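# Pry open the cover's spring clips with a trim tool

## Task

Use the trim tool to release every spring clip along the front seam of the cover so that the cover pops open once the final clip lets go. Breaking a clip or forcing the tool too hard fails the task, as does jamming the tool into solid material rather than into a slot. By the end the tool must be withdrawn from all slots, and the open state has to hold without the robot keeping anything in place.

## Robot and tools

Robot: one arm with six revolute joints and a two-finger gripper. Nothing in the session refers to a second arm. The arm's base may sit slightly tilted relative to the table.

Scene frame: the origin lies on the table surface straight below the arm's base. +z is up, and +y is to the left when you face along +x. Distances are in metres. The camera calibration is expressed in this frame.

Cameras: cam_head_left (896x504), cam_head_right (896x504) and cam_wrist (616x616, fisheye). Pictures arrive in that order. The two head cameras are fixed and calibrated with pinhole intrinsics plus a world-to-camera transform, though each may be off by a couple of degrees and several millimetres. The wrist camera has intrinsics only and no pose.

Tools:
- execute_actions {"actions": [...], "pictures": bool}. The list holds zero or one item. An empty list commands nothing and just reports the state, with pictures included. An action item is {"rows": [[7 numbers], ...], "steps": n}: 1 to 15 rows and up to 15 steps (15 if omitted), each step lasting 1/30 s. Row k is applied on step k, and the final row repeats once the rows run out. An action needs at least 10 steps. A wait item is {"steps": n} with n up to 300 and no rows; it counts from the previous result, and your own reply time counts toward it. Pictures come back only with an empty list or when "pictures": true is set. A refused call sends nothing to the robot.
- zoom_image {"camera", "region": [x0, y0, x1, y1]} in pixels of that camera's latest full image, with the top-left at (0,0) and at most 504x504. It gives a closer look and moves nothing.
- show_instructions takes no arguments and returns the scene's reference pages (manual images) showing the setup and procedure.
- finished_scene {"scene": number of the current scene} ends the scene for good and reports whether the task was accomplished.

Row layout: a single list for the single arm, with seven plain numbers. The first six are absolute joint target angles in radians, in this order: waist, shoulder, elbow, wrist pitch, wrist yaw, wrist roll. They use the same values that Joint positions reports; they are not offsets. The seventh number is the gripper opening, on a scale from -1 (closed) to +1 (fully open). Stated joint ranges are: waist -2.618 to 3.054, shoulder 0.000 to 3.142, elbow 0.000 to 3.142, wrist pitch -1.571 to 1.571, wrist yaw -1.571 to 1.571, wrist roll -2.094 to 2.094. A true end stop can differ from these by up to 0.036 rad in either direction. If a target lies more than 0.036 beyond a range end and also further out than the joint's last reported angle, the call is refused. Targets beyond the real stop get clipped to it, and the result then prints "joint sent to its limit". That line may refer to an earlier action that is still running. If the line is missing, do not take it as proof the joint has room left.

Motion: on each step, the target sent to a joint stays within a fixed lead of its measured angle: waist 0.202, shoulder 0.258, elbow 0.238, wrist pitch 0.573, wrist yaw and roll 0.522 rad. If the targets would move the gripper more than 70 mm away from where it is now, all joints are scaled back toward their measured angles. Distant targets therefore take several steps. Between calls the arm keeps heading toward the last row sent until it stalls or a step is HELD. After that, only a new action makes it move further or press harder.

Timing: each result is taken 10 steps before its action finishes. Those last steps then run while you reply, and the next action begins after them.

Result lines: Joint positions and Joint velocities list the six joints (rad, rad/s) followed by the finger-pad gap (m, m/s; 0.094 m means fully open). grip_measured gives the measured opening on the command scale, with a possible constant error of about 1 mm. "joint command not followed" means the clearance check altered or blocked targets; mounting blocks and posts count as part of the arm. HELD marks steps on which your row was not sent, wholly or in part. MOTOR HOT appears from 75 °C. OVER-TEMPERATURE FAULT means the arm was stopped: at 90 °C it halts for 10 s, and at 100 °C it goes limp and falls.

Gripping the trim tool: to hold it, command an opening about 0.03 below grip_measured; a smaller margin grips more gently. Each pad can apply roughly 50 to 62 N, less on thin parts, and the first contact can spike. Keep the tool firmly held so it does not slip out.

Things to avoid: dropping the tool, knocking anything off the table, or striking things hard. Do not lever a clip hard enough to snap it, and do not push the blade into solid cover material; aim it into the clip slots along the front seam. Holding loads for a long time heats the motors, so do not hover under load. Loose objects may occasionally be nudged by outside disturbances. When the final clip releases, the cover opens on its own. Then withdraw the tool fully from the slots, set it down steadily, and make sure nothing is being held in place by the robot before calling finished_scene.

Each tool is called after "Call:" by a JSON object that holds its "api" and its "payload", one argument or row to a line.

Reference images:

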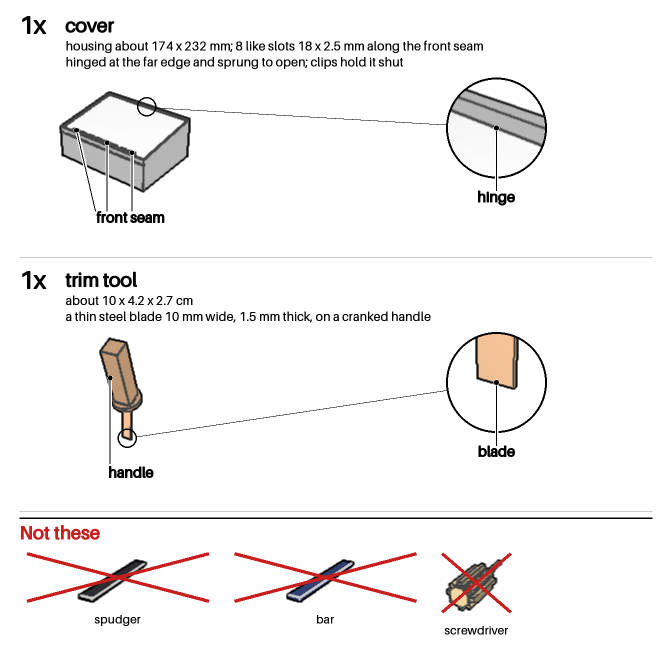

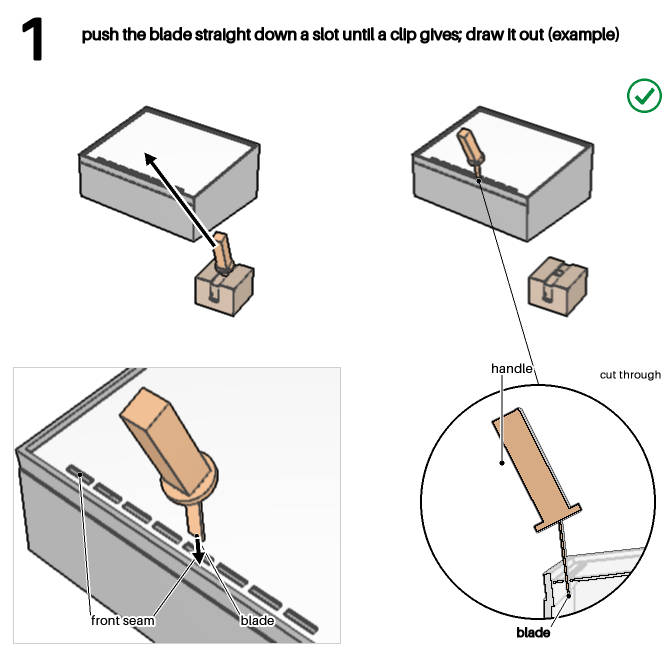

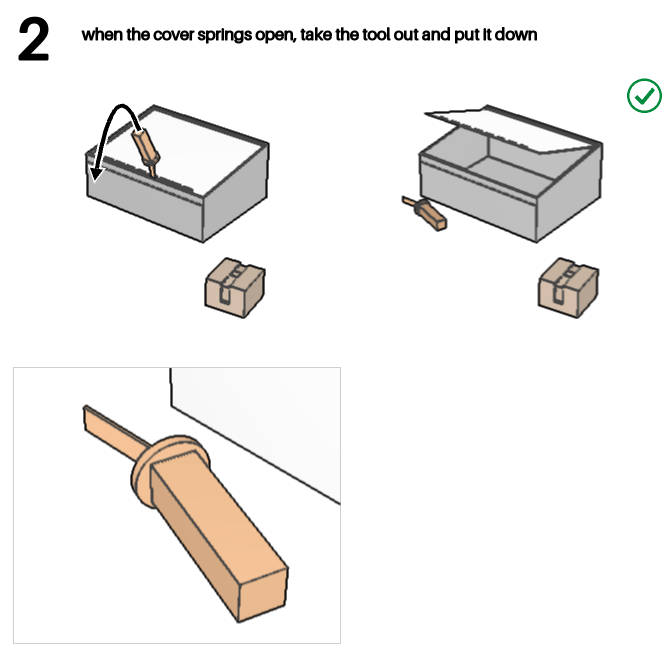

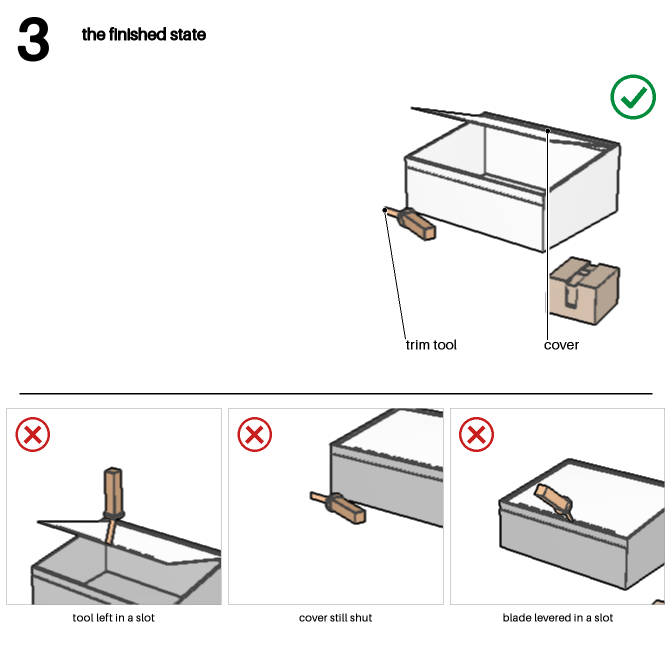

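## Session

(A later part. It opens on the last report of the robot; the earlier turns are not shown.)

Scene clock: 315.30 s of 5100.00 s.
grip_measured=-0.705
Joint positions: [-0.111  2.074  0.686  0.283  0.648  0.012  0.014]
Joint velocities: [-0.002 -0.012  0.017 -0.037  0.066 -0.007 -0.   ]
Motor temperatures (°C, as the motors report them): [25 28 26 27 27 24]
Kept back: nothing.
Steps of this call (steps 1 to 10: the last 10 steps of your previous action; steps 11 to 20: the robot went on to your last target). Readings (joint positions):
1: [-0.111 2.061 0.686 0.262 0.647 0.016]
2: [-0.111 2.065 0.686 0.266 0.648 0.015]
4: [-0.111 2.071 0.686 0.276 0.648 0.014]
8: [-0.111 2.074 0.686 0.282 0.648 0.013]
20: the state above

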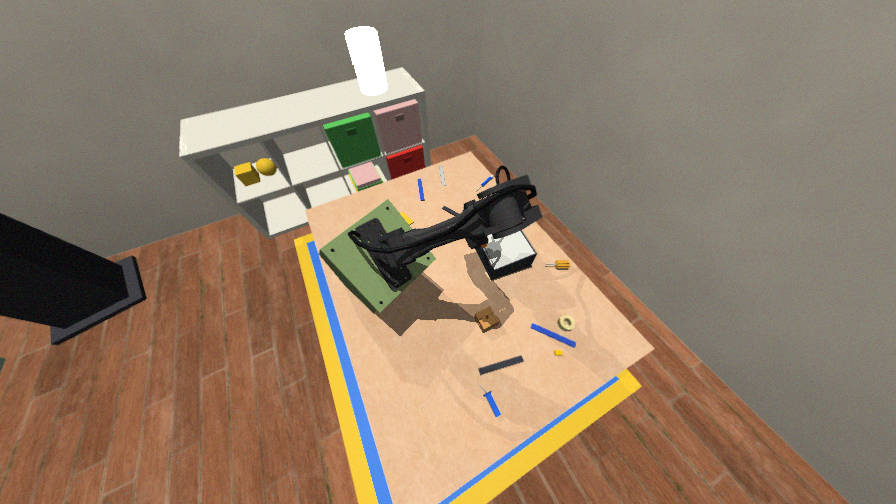

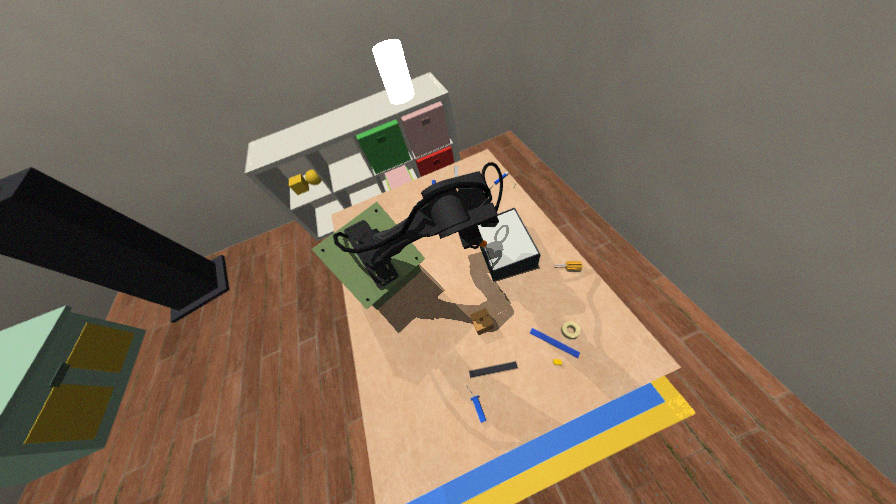

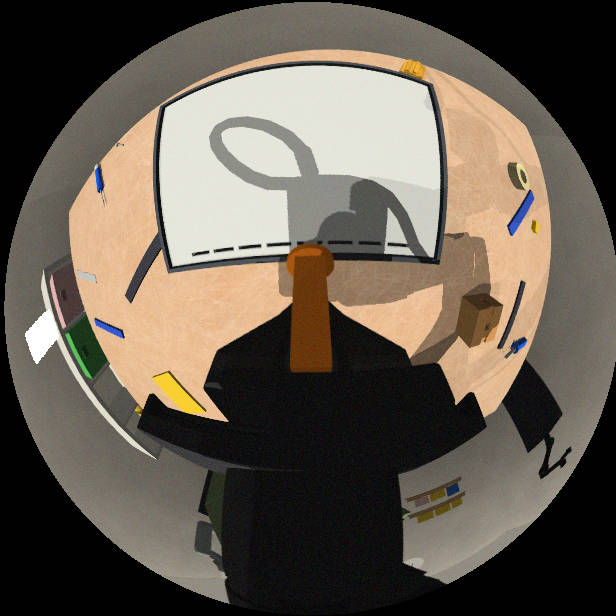

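Call:
{"api": "execute_actions", "payload": {
  "actions": []
}}

Scene clock: 318.00 s of 5100.00 s.
grip_measured=-0.705
Joint positions: [-0.111  2.074  0.686  0.283  0.648  0.012  0.014]
Joint velocities: [ 0.007  0.002  0.002 -0.007  0.022 -0.066 -0.001]
Motor temperatures (°C, as the motors report them): [26 28 26 27 27 24]
Kept back: nothing.
Steps of this call (steps 1 to 15: the robot went on to your last target; steps 16 to 81: nothing new was sent). Readings (joint positions):
1: [-0.111 2.074 0.686 0.283 0.648 0.012]
2: [-0.111 2.074 0.686 0.283 0.648 0.012]
4: [-0.111 2.074 0.686 0.283 0.648 0.012]
8: [-0.111 2.074 0.686 0.283 0.648 0.012]
81: the state above
The arm was judged still, so your last target was given up. Only a new action makes it travel on or press farther. Fingers that are still opening or closing keep moving.

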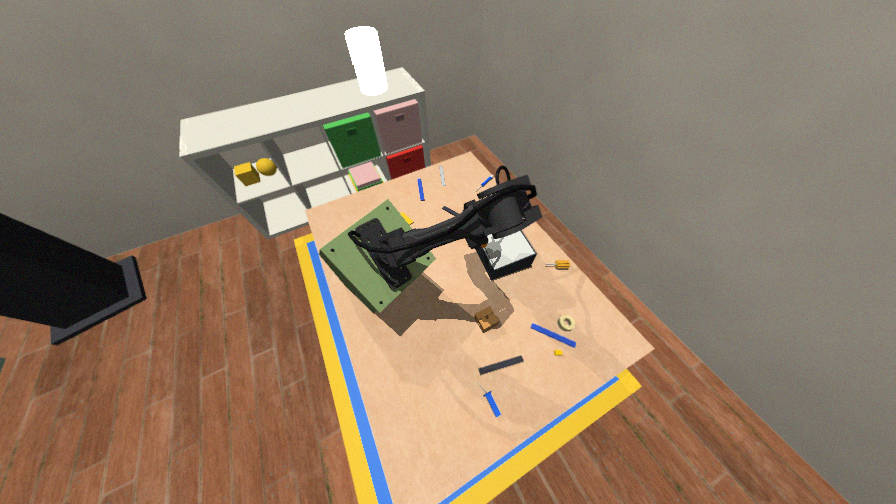

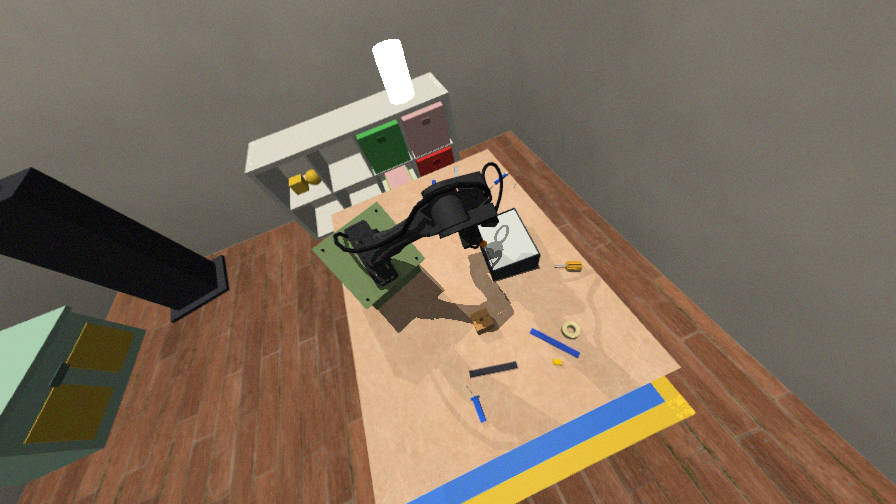

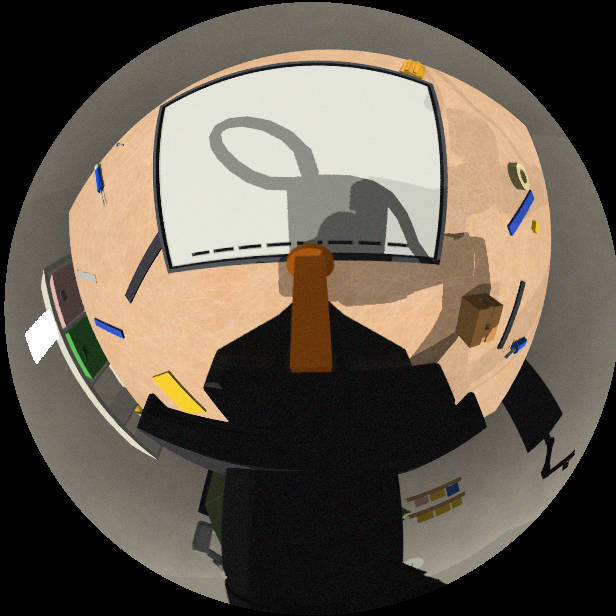

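Call:
{"api": "execute_actions", "payload": {
  "actions": [
    {"rows":[[-0.111,2.100,0.686,0.289,0.656,0.006,-0.75],[-0.111,2.106,0.686,0.291,0.656,0.006,-0.75],[-0.111,2.110,0.686,0.293,0.656,0.006,-0.75],[-0.111,2.112,0.686,0.295,0.656,0.006,-0.75],[-0.111,2.114,0.686,0.297,0.656,0.006,-0.75],[-0.111,2.116,0.686,0.299,0.656,0.006,-0.75],[-0.111,2.118,0.686,0.301,0.656,0.006,-0.75],[-0.111,2.119,0.686,0.302,0.656,0.006,-0.75],[-0.111,2.120,0.686,0.303,0.656,0.006,-0.75]],"steps":15}
  ]
}}

Call:
{"api": "execute_actions", "payload": {
  "actions": [
    {"steps":20}
  ]
}}

Scene clock: 318.53 s of 5100.00 s.
grip_measured=-0.705
Joint positions: [-0.111  2.084  0.686  0.292  0.651  0.012  0.014]
Joint velocities: [-0.002  0.007 -0.012 -0.051  0.022  0.022 -0.   ]
Motor temperatures (°C, as the motors report them): [26 28 26 27 27 24]
Steps of this call (steps 1 to 11: nothing new was sent; steps 12 to 16: the first 5 steps of this action). Readings (joint positions):
12: [-0.111 2.074 0.686 0.283 0.648 0.012]
13: [-0.111 2.076 0.686 0.285 0.648 0.012]
15: [-0.111 2.083 0.686 0.291 0.650 0.012]
16: the state above

Scene clock: 319.20 s of 5100.00 s.
grip_measured=-0.705
Joint positions: [-0.111  2.084  0.686  0.294  0.651  0.012  0.014]
Joint velocities: [-0.007 -0.007  0.007 -0.022  0.022 -0.037 -0.001]
Motor temperatures (°C, as the motors report them): [26 28 26 27 27 24]
Kept back: nothing.
Steps of this call (steps 1 to 10: the last 10 steps of your previous action; steps 11 to 15: the robot went on to your last target; steps 16 to 20: nothing new was sent). Readings (joint positions):
1: [-0.111 2.084 0.686 0.293 0.651 0.012]
2: [-0.111 2.084 0.686 0.294 0.651 0.012]
4: [-0.111 2.084 0.686 0.294 0.651 0.012]
8: [-0.111 2.084 0.686 0.294 0.651 0.012]
20: the state above
The arm was judged still, so your last target was given up. Only a new action makes it travel on or press farther. Fingers that are still opening or closing keep moving.

Call:
{"api": "execute_actions", "payload": {
  "actions": [
    {"rows":[[-0.093,2.064,0.686,0.263,0.651,0.019,-0.75],[-0.0917,2.0605,0.686,0.258,0.651,0.0204,-0.75],[-0.0904,2.057,0.686,0.253,0.651,0.0218,-0.75],[-0.0891,2.0535,0.686,0.248,0.651,0.0232,-0.75],[-0.0878,2.050,0.686,0.243,0.651,0.0246,-0.75],[-0.0865,2.0465,0.686,0.238,0.651,0.026,-0.75],[-0.0852,2.043,0.686,0.233,0.651,0.0274,-0.75],[-0.0839,2.0395,0.686,0.228,0.651,0.0288,-0.75],[-0.0826,2.036,0.686,0.223,0.651,0.0302,-0.75],[-0.0813,2.0325,0.686,0.218,0.651,0.0316,-0.75],[-0.080,2.029,0.686,0.213,0.651,0.033,-0.75],[-0.0787,2.0255,0.686,0.208,0.651,0.0344,-0.75],[-0.0774,2.022,0.686,0.203,0.651,0.0358,-0.75],[-0.0761,2.0185,0.686,0.198,0.651,0.0372,-0.75],[-0.075,2.016,0.686,0.193,0.651,0.038,-0.75]],"steps":15}
  ]
}}

Call:
{"api": "execute_actions", "payload": {
  "actions": [
    {"steps":14}
  ]
}}

Scene clock: 320.37 s of 5100.00 s.
grip_measured=-0.705
Joint positions: [-0.109  2.072  0.686  0.281  0.651  0.013  0.014]
Joint velocities: [-0.002 -0.076  0.002 -0.198 -0.022  0.081 -0.   ]
Motor temperatures (°C, as the motors report them): [26 28 26 27 27 24]
Steps of this call (steps 1 to 30: nothing new was sent; steps 31 to 35: the first 5 steps of this action). Readings (joint positions):
31: [-0.109 2.082 0.686 0.292 0.651 0.012]
32: [-0.109 2.080 0.686 0.292 0.651 0.012]
34: [-0.109 2.075 0.686 0.284 0.651 0.012]
35: the state above

Scene clock: 320.83 s of 5100.00 s.
grip_measured=-0.705
Joint positions: [-0.094  2.032  0.686  0.22   0.651  0.027  0.014]
Joint velocities: [-0.007 -0.002  0.007 -0.037 -0.007 -0.022  0.   ]
Motor temperatures (°C, as the motors report them): [26 28 26 27 27 24]
Kept back: nothing.
Steps of this call (steps 1 to 10: the last 10 steps of your previous action; steps 11 to 14: the robot went on to your last target). Readings (joint positions):
1: [-0.109 2.069 0.686 0.276 0.651 0.014]
2: [-0.109 2.065 0.686 0.271 0.651 0.014]
4: [-0.106 2.058 0.686 0.262 0.651 0.017]
8: [-0.099 2.044 0.686 0.241 0.651 0.021]
14: the state above

Call:
{"api": "execute_actions", "payload": {
  "actions": [
    {"rows":[[-0.088,2.037,0.720,0.216,0.653,0.033,-0.75],[-0.082,2.043,0.723,0.213,0.655,0.039,-0.75],[-0.076,2.048,0.726,0.209,0.658,0.045,-0.75],[-0.070,2.054,0.729,0.206,0.660,0.051,-0.75],[-0.064,2.059,0.732,0.203,0.662,0.056,-0.75],[-0.058,2.065,0.734,0.199,0.664,0.062,-0.75],[-0.052,2.070,0.737,0.196,0.666,0.068,-0.75],[-0.047,2.076,0.740,0.193,0.669,0.074,-0.75],[-0.041,2.082,0.743,0.189,0.671,0.080,-0.75],[-0.035,2.087,0.745,0.186,0.673,0.086,-0.75],[-0.029,2.093,0.748,0.182,0.675,0.092,-0.75],[-0.023,2.098,0.751,0.179,0.677,0.097,-0.75],[-0.017,2.104,0.754,0.176,0.680,0.103,-0.75],[-0.012,2.110,0.757,0.172,0.682,0.109,-0.75],[-0.006,2.115,0.759,0.169,0.684,0.115,-0.75]],"steps":15}
  ]
}}

Call:
{"api": "execute_actions", "payload": {
  "actions": [
    {"steps":26}
  ],
  "pictures": true
}}

Call:
{"api": "zoom_image", "payload": {
  "camera": "cam_wrist",
  "region": [270, 210, 350, 270]
}}

Scene clock: 322.50 s of 5100.00 s.
grip_measured=-0.705
Joint positions: [-0.092  2.034  0.692  0.214  0.652  0.035  0.014]
Joint velocities: [ 0.051  0.09   0.125  0.037 -0.022  0.11  -0.001]
Motor temperatures (°C, as the motors report them): [26 29 26 27 27 24]
Steps of this call (steps 1 to 30: the robot went on to your last target; steps 31 to 45: nothing new was sent; steps 46 to 50: the first 5 steps of this action). Readings (joint positions):
46: [-0.094 2.032 0.686 0.215 0.651 0.028]
47: [-0.094 2.032 0.686 0.215 0.651 0.029]
49: [-0.093 2.032 0.688 0.215 0.651 0.032]
50: the state above

Scene clock: 323.37 s of 5100.00 s.
grip_measured=-0.705
Joint positions: [-0.022  2.099  0.73   0.186  0.673  0.106  0.014]
Joint velocities: [-0.007  0.002  0.017  0.037 -0.007  0.022 -0.001]
Motor temperatures (°C, as the motors report them): [26 29 26 27 27 24]
Kept back: nothing.
Steps of this call (steps 1 to 10: the last 10 steps of your previous action; steps 11 to 26: the robot went on to your last target). Readings (joint positions):
1: [-0.089 2.038 0.697 0.213 0.654 0.039]
2: [-0.084 2.042 0.701 0.209 0.658 0.043]
4: [-0.073 2.053 0.707 0.205 0.661 0.053]
8: [-0.046 2.078 0.721 0.201 0.664 0.072]
26: the state above

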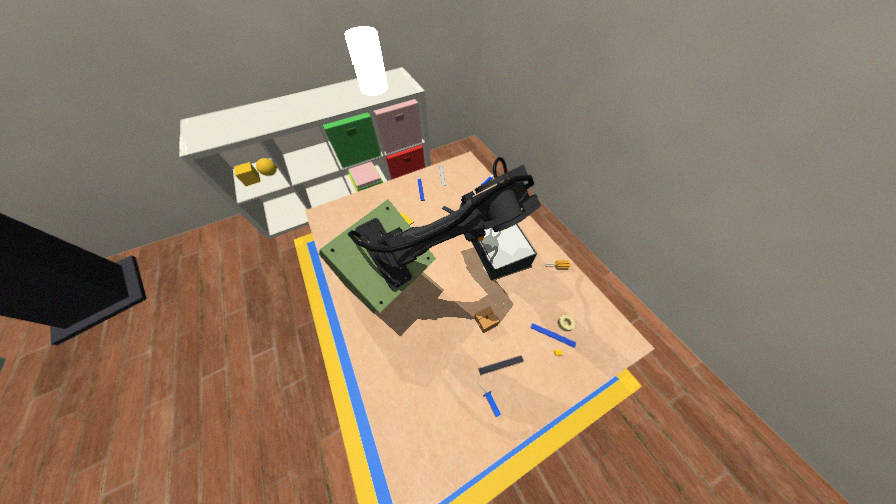

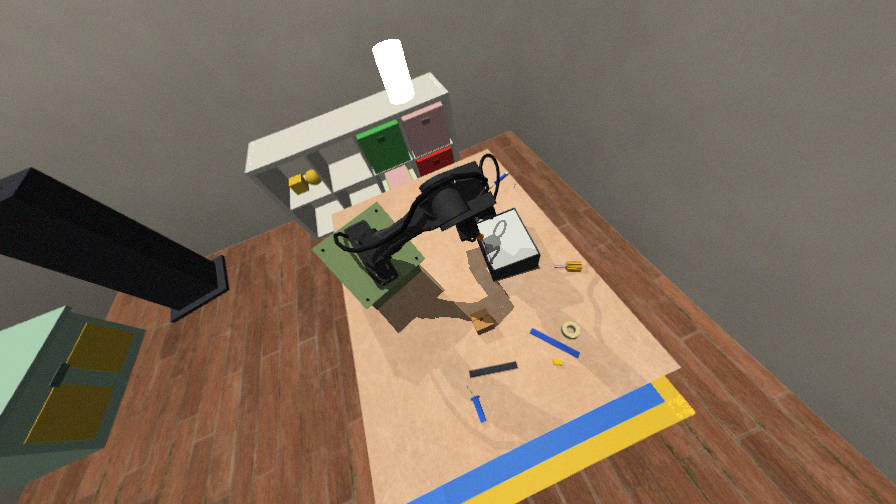

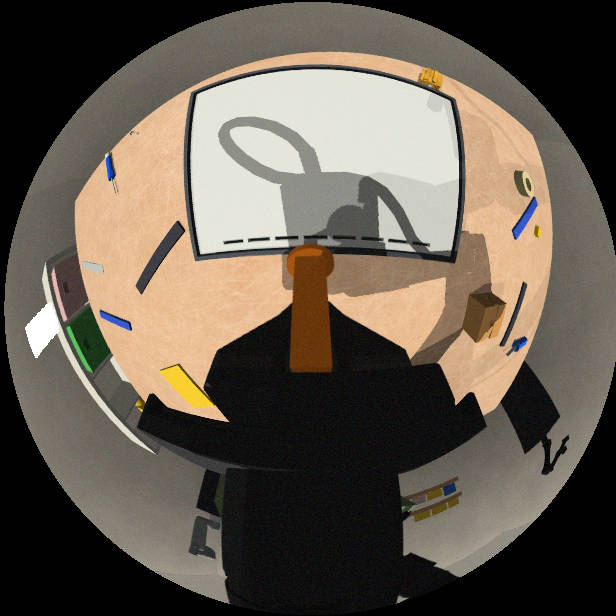

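Region (270, 210, 350, 270) of cam_wrist's 616x616 image, scaled by 6.300, with more detail than that image has; it fills the top 378 rows of this view, and the rest is white.

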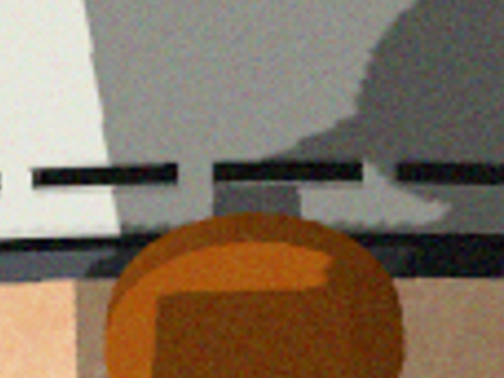

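Call:
{"api": "execute_actions", "payload": {
  "actions": [
    {"rows":[[-0.030,2.109,0.745,0.205,0.683,0.100,-0.75],[-0.031,2.113,0.745,0.215,0.683,0.097,-0.75],[-0.032,2.119,0.745,0.222,0.683,0.094,-0.75],[-0.033,2.125,0.745,0.228,0.683,0.091,-0.75],[-0.034,2.130,0.745,0.228,0.683,0.088,-0.75],[-0.034,2.132,0.745,0.228,0.683,0.086,-0.75],[-0.034,2.133,0.745,0.228,0.683,0.086,-0.75]],"steps":15}
  ]
}}

Call:
{"api": "execute_actions", "payload": {
  "actions": [
    {"steps":24}
  ],
  "pictures": true
}}

Call:
{"api": "zoom_image", "payload": {
  "camera": "cam_wrist",
  "region": [285, 220, 335, 260]
}}

Scene clock: 324.63 s of 5100.00 s.
grip_measured=-0.705
Joint positions: [-0.024  2.101  0.73   0.201  0.673  0.103  0.014]
Joint velocities: [-0.037  0.076 -0.012  0.139  0.022  0.007 -0.001]
Motor temperatures (°C, as the motors report them): [26 29 26 27 27 24]
Steps of this call (steps 1 to 15: the robot went on to your last target; steps 16 to 33: nothing new was sent; steps 34 to 38: the first 5 steps of this action). Readings (joint positions):
34: [-0.022 2.099 0.730 0.187 0.673 0.106]
35: [-0.022 2.099 0.730 0.189 0.673 0.106]
37: [-0.023 2.099 0.730 0.196 0.673 0.105]
38: the state above

Scene clock: 325.43 s of 5100.00 s.
grip_measured=-0.705
Joint positions: [-0.028  2.115  0.73   0.218  0.674  0.096  0.014]
Joint velocities: [ 0.012 -0.012  0.002 -0.037 -0.022 -0.037 -0.   ]
Motor temperatures (°C, as the motors report them): [26 29 26 27 27 24]
Kept back: nothing.
Steps of this call (steps 1 to 10: the last 10 steps of your previous action; steps 11 to 24: the robot went on to your last target). Readings (joint positions):
1: [-0.025 2.104 0.730 0.207 0.673 0.102]
2: [-0.027 2.107 0.730 0.209 0.673 0.101]
4: [-0.028 2.114 0.730 0.213 0.673 0.099]
8: [-0.028 2.115 0.730 0.218 0.674 0.097]
24: the state above

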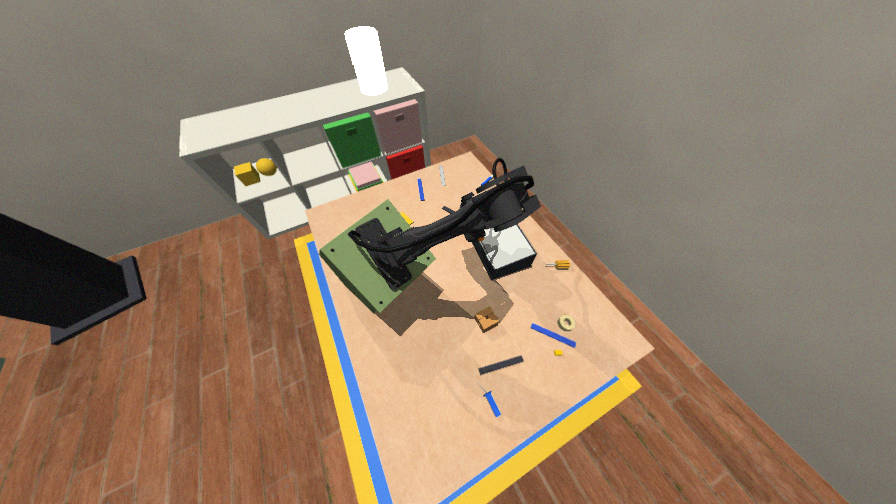

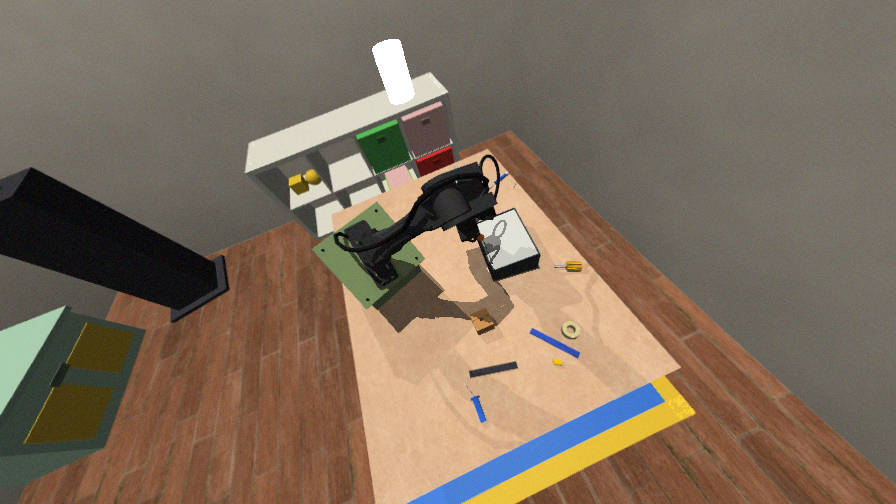

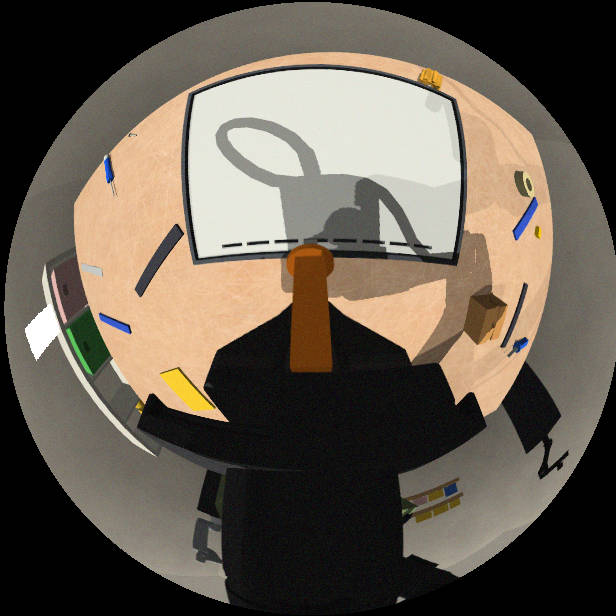

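Region (285, 220, 335, 260) of cam_wrist's 616x616 image, scaled by 10.080, with more detail than that image has; it fills the top 403 rows of this view, and the rest is white.

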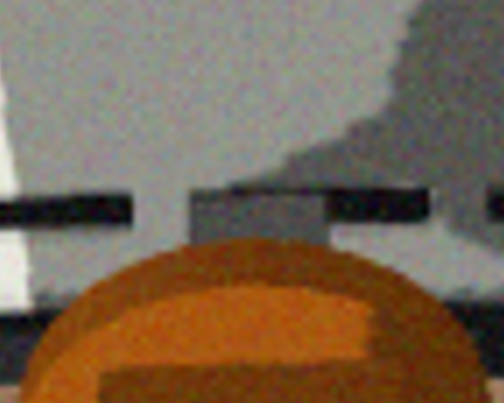

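Call:
{"api": "execute_actions", "payload": {
  "actions": [
    {"rows":[[-0.008,2.125,0.745,0.226,0.683,0.096,-0.75],[-0.004,2.125,0.745,0.226,0.683,0.096,-0.75],[0.000,2.125,0.745,0.226,0.683,0.096,-0.75]],"steps":12}
  ]
}}

Call:
{"api": "execute_actions", "payload": {
  "actions": [
    {"steps":22}
  ],
  "pictures": true
}}

Call:
{"api": "zoom_image", "payload": {
  "camera": "cam_wrist",
  "region": [285, 220, 335, 260]
}}

Scene clock: 326.10 s of 5100.00 s.
grip_measured=-0.705
Joint positions: [-0.028  2.115  0.73   0.218  0.674  0.096  0.014]
Joint velocities: [ 0.002 -0.007 -0.017  0.037  0.022  0.022 -0.   ]
Motor temperatures (°C, as the motors report them): [26 29 26 27 27 24]
Steps of this call (steps 1 to 15: the robot went on to your last target; steps 16 to 18: nothing new was sent; steps 19 to 20: the first 2 steps of this action). Readings (joint positions):
19: [-0.028 2.115 0.730 0.218 0.674 0.096]
20: the state above

Scene clock: 326.83 s of 5100.00 s.
grip_measured=-0.705
Joint positions: [-0.022  2.115  0.73   0.218  0.681  0.096  0.014]
Joint velocities: [ 0.002 -0.002  0.002 -0.066 -0.066  0.007  0.002]
Motor temperatures (°C, as the motors report them): [26 29 26 27 27 24]
Kept back: nothing.
Steps of this call (steps 1 to 10: the last 10 steps of your previous action; steps 11 to 15: the robot went on to your last target; steps 16 to 22: nothing new was sent). Readings (joint positions):
1: [-0.028 2.115 0.730 0.218 0.674 0.096]
2: [-0.026 2.115 0.730 0.218 0.675 0.096]
4: [-0.023 2.115 0.730 0.218 0.680 0.096]
8: [-0.022 2.115 0.730 0.218 0.681 0.096]
22: the state above
The arm was judged still, so your last target was given up. Only a new action makes it travel on or press farther. Fingers that are still opening or closing keep moving.

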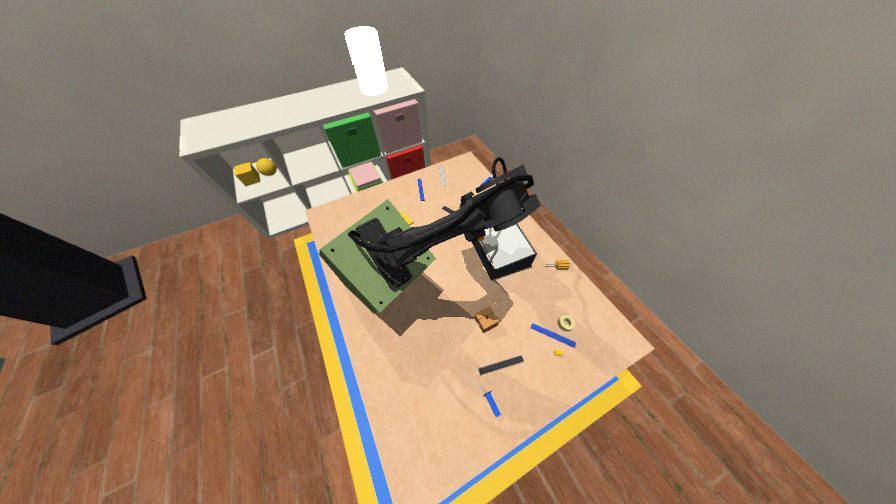

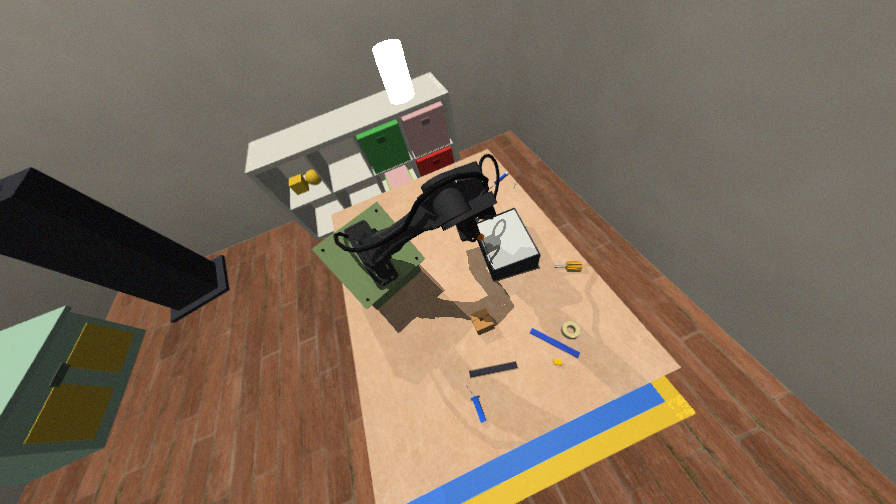

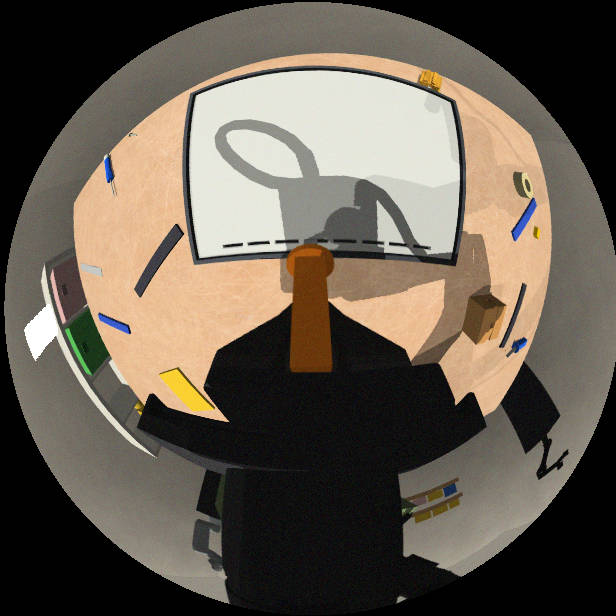

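Region (285, 220, 335, 260) of cam_wrist's 616x616 image, scaled by 10.080, with more detail than that image has; it fills the top 403 rows of this view, and the rest is white.

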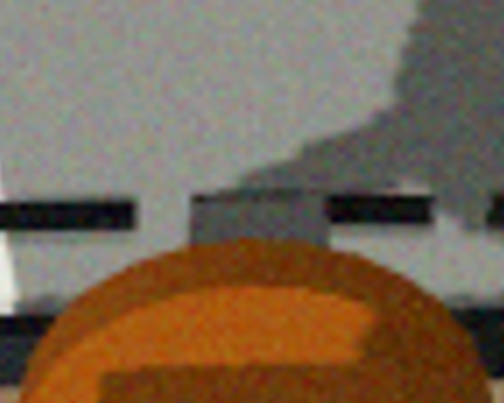

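Call:
{"api": "execute_actions", "payload": {
  "actions": [
    {"rows":[[-0.012,2.125,0.745,0.226,0.672,0.096,-0.75],[-0.012,2.125,0.745,0.226,0.666,0.096,-0.75],[-0.012,2.125,0.745,0.226,0.661,0.096,-0.75]],"steps":12}
  ]
}}

Call:
{"api": "execute_actions", "payload": {
  "actions": [
    {"steps":22}
  ],
  "pictures": true
}}

Call:
{"api": "zoom_image", "payload": {
  "camera": "cam_wrist",
  "region": [285, 220, 335, 260]
}}

Scene clock: 328.10 s of 5100.00 s.
grip_measured=-0.705
Joint positions: [-0.022  2.115  0.73   0.218  0.681  0.096  0.014]
Joint velocities: [-0.012  0.002 -0.007 -0.007 -0.022 -0.007  0.   ]
Motor temperatures (°C, as the motors report them): [26 29 26 27 27 24]
Steps of this call (steps 1 to 36: nothing new was sent; steps 37 to 38: the first 2 steps of this action). Readings (joint positions):
37: [-0.022 2.115 0.730 0.218 0.681 0.096]
38: the state above

Scene clock: 328.83 s of 5100.00 s.
grip_measured=-0.705
Joint positions: [-0.022  2.115  0.73   0.218  0.681  0.096  0.014]
Joint velocities: [ 0.002 -0.007 -0.012 -0.007  0.037  0.051 -0.   ]
Motor temperatures (°C, as the motors report them): [26 29 26 27 27 24]
Kept back: nothing.
Steps of this call (steps 1 to 10: the last 10 steps of your previous action; steps 11 to 15: the robot went on to your last target; steps 16 to 22: nothing new was sent). Readings (joint positions):
1: [-0.022 2.115 0.730 0.218 0.681 0.096]
2: [-0.022 2.115 0.730 0.218 0.681 0.096]
4: [-0.022 2.115 0.730 0.218 0.681 0.096]
8: [-0.022 2.115 0.730 0.218 0.681 0.096]
22: the state above
The arm was judged still, so your last target was given up. Only a new action makes it travel on or press farther. Fingers that are still opening or closing keep moving.

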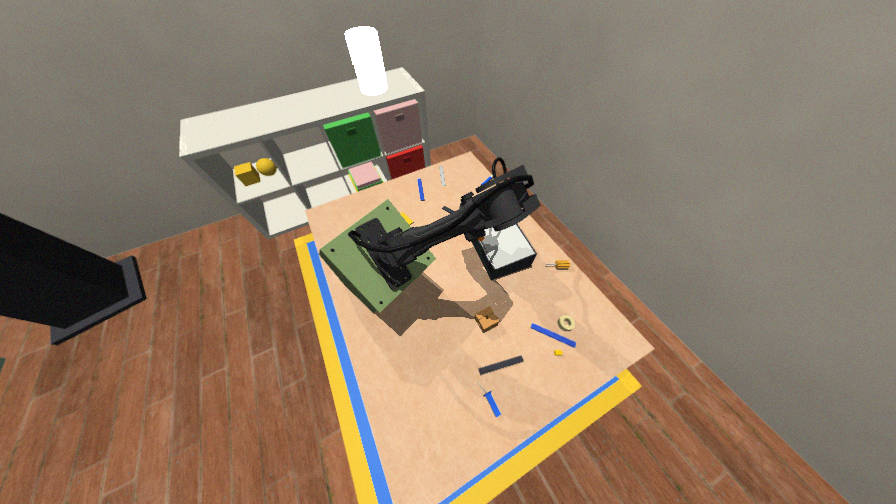

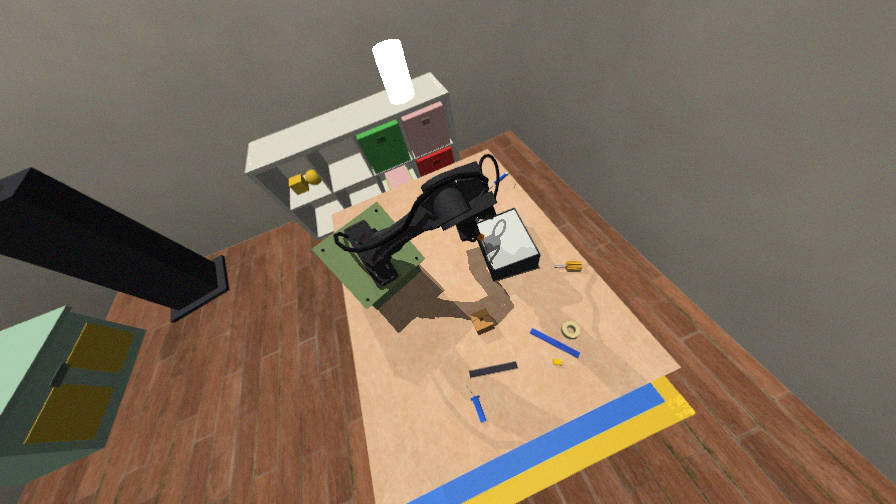

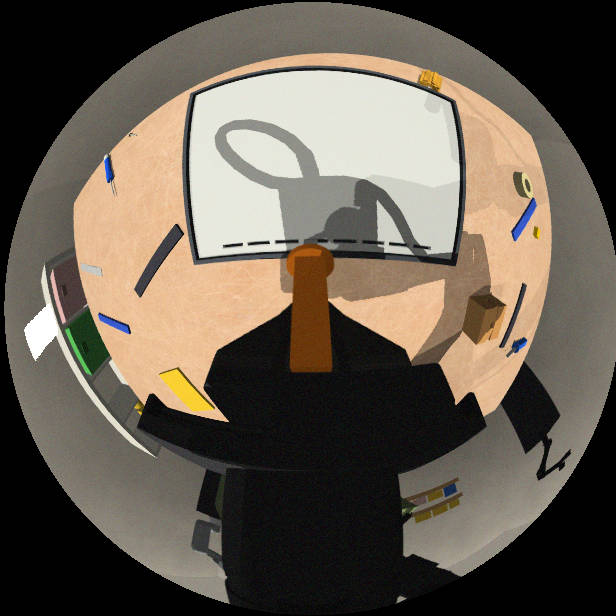

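Region (285, 220, 335, 260) of cam_wrist's 616x616 image, scaled by 10.080, with more detail than that image has; it fills the top 403 rows of this view, and the rest is white.

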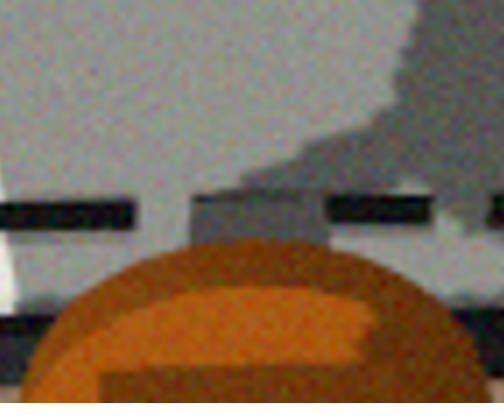

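Call:
{"api": "execute_actions", "payload": {
  "actions": [
    {"rows":[[-0.026,2.125,0.745,0.224,0.690,0.096,-0.75],[-0.026,2.125,0.745,0.224,0.696,0.096,-0.75],[-0.026,2.125,0.745,0.224,0.702,0.096,-0.75]],"steps":12}
  ]
}}

Call:
{"api": "execute_actions", "payload": {
  "actions": [
    {"steps":22}
  ],
  "pictures": true
}}

Call:
{"api": "zoom_image", "payload": {
  "camera": "cam_wrist",
  "region": [285, 220, 335, 260]
}}

Scene clock: 330.40 s of 5100.00 s.
grip_measured=-0.705
Joint positions: [-0.022  2.115  0.73   0.218  0.682  0.096  0.014]
Joint velocities: [-0.012  0.002  0.012  0.022  0.007 -0.095  0.   ]
Motor temperatures (°C, as the motors report them): [26 29 26 27 27 24]
Steps of this call (steps 1 to 45: nothing new was sent; steps 46 to 47: the first 2 steps of this action). Readings (joint positions):
46: [-0.022 2.115 0.730 0.218 0.682 0.096]
47: the state above

Scene clock: 331.13 s of 5100.00 s.
grip_measured=-0.705
Joint positions: [-0.022  2.115  0.73   0.218  0.691  0.096  0.014]
Joint velocities: [ 0.002  0.002 -0.002  0.007  0.037 -0.081  0.   ]
Motor temperatures (°C, as the motors report them): [26 29 26 27 27 24]
Kept back: nothing.
Steps of this call (steps 1 to 10: the last 10 steps of your previous action; steps 11 to 15: the robot went on to your last target; steps 16 to 22: nothing new was sent). Readings (joint positions):
1: [-0.022 2.115 0.730 0.218 0.684 0.096]
2: [-0.022 2.115 0.730 0.218 0.685 0.096]
4: [-0.022 2.115 0.730 0.218 0.687 0.096]
8: [-0.022 2.115 0.730 0.218 0.690 0.096]
22: the state above
The arm was judged still, so your last target was given up. Only a new action makes it travel on or press farther. Fingers that are still opening or closing keep moving.

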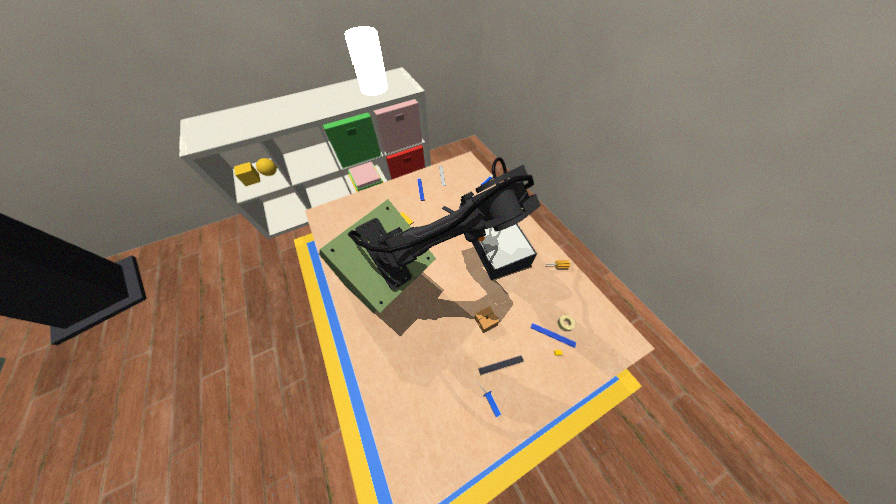

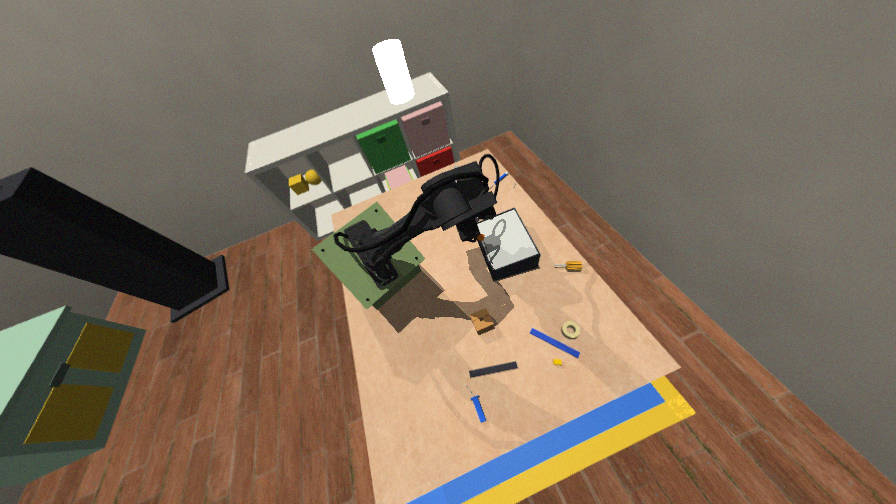

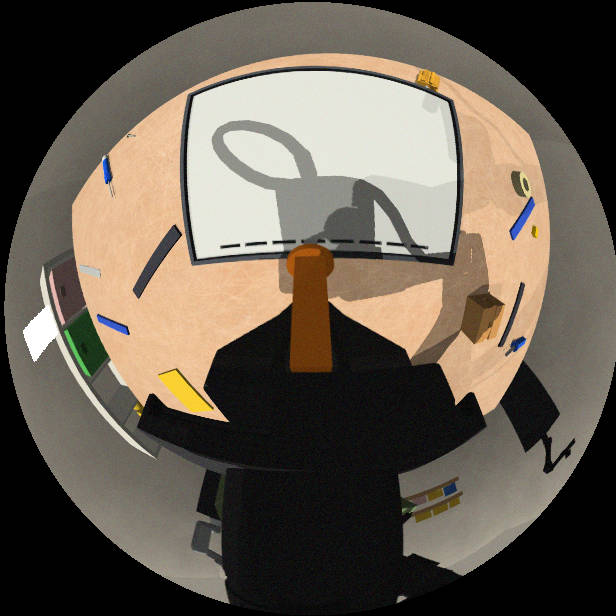

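Region (285, 220, 335, 260) of cam_wrist's 616x616 image, scaled by 10.080, with more detail than that image has; it fills the top 403 rows of this view, and the rest is white.

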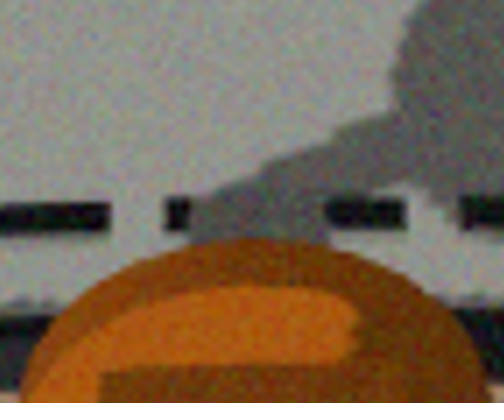

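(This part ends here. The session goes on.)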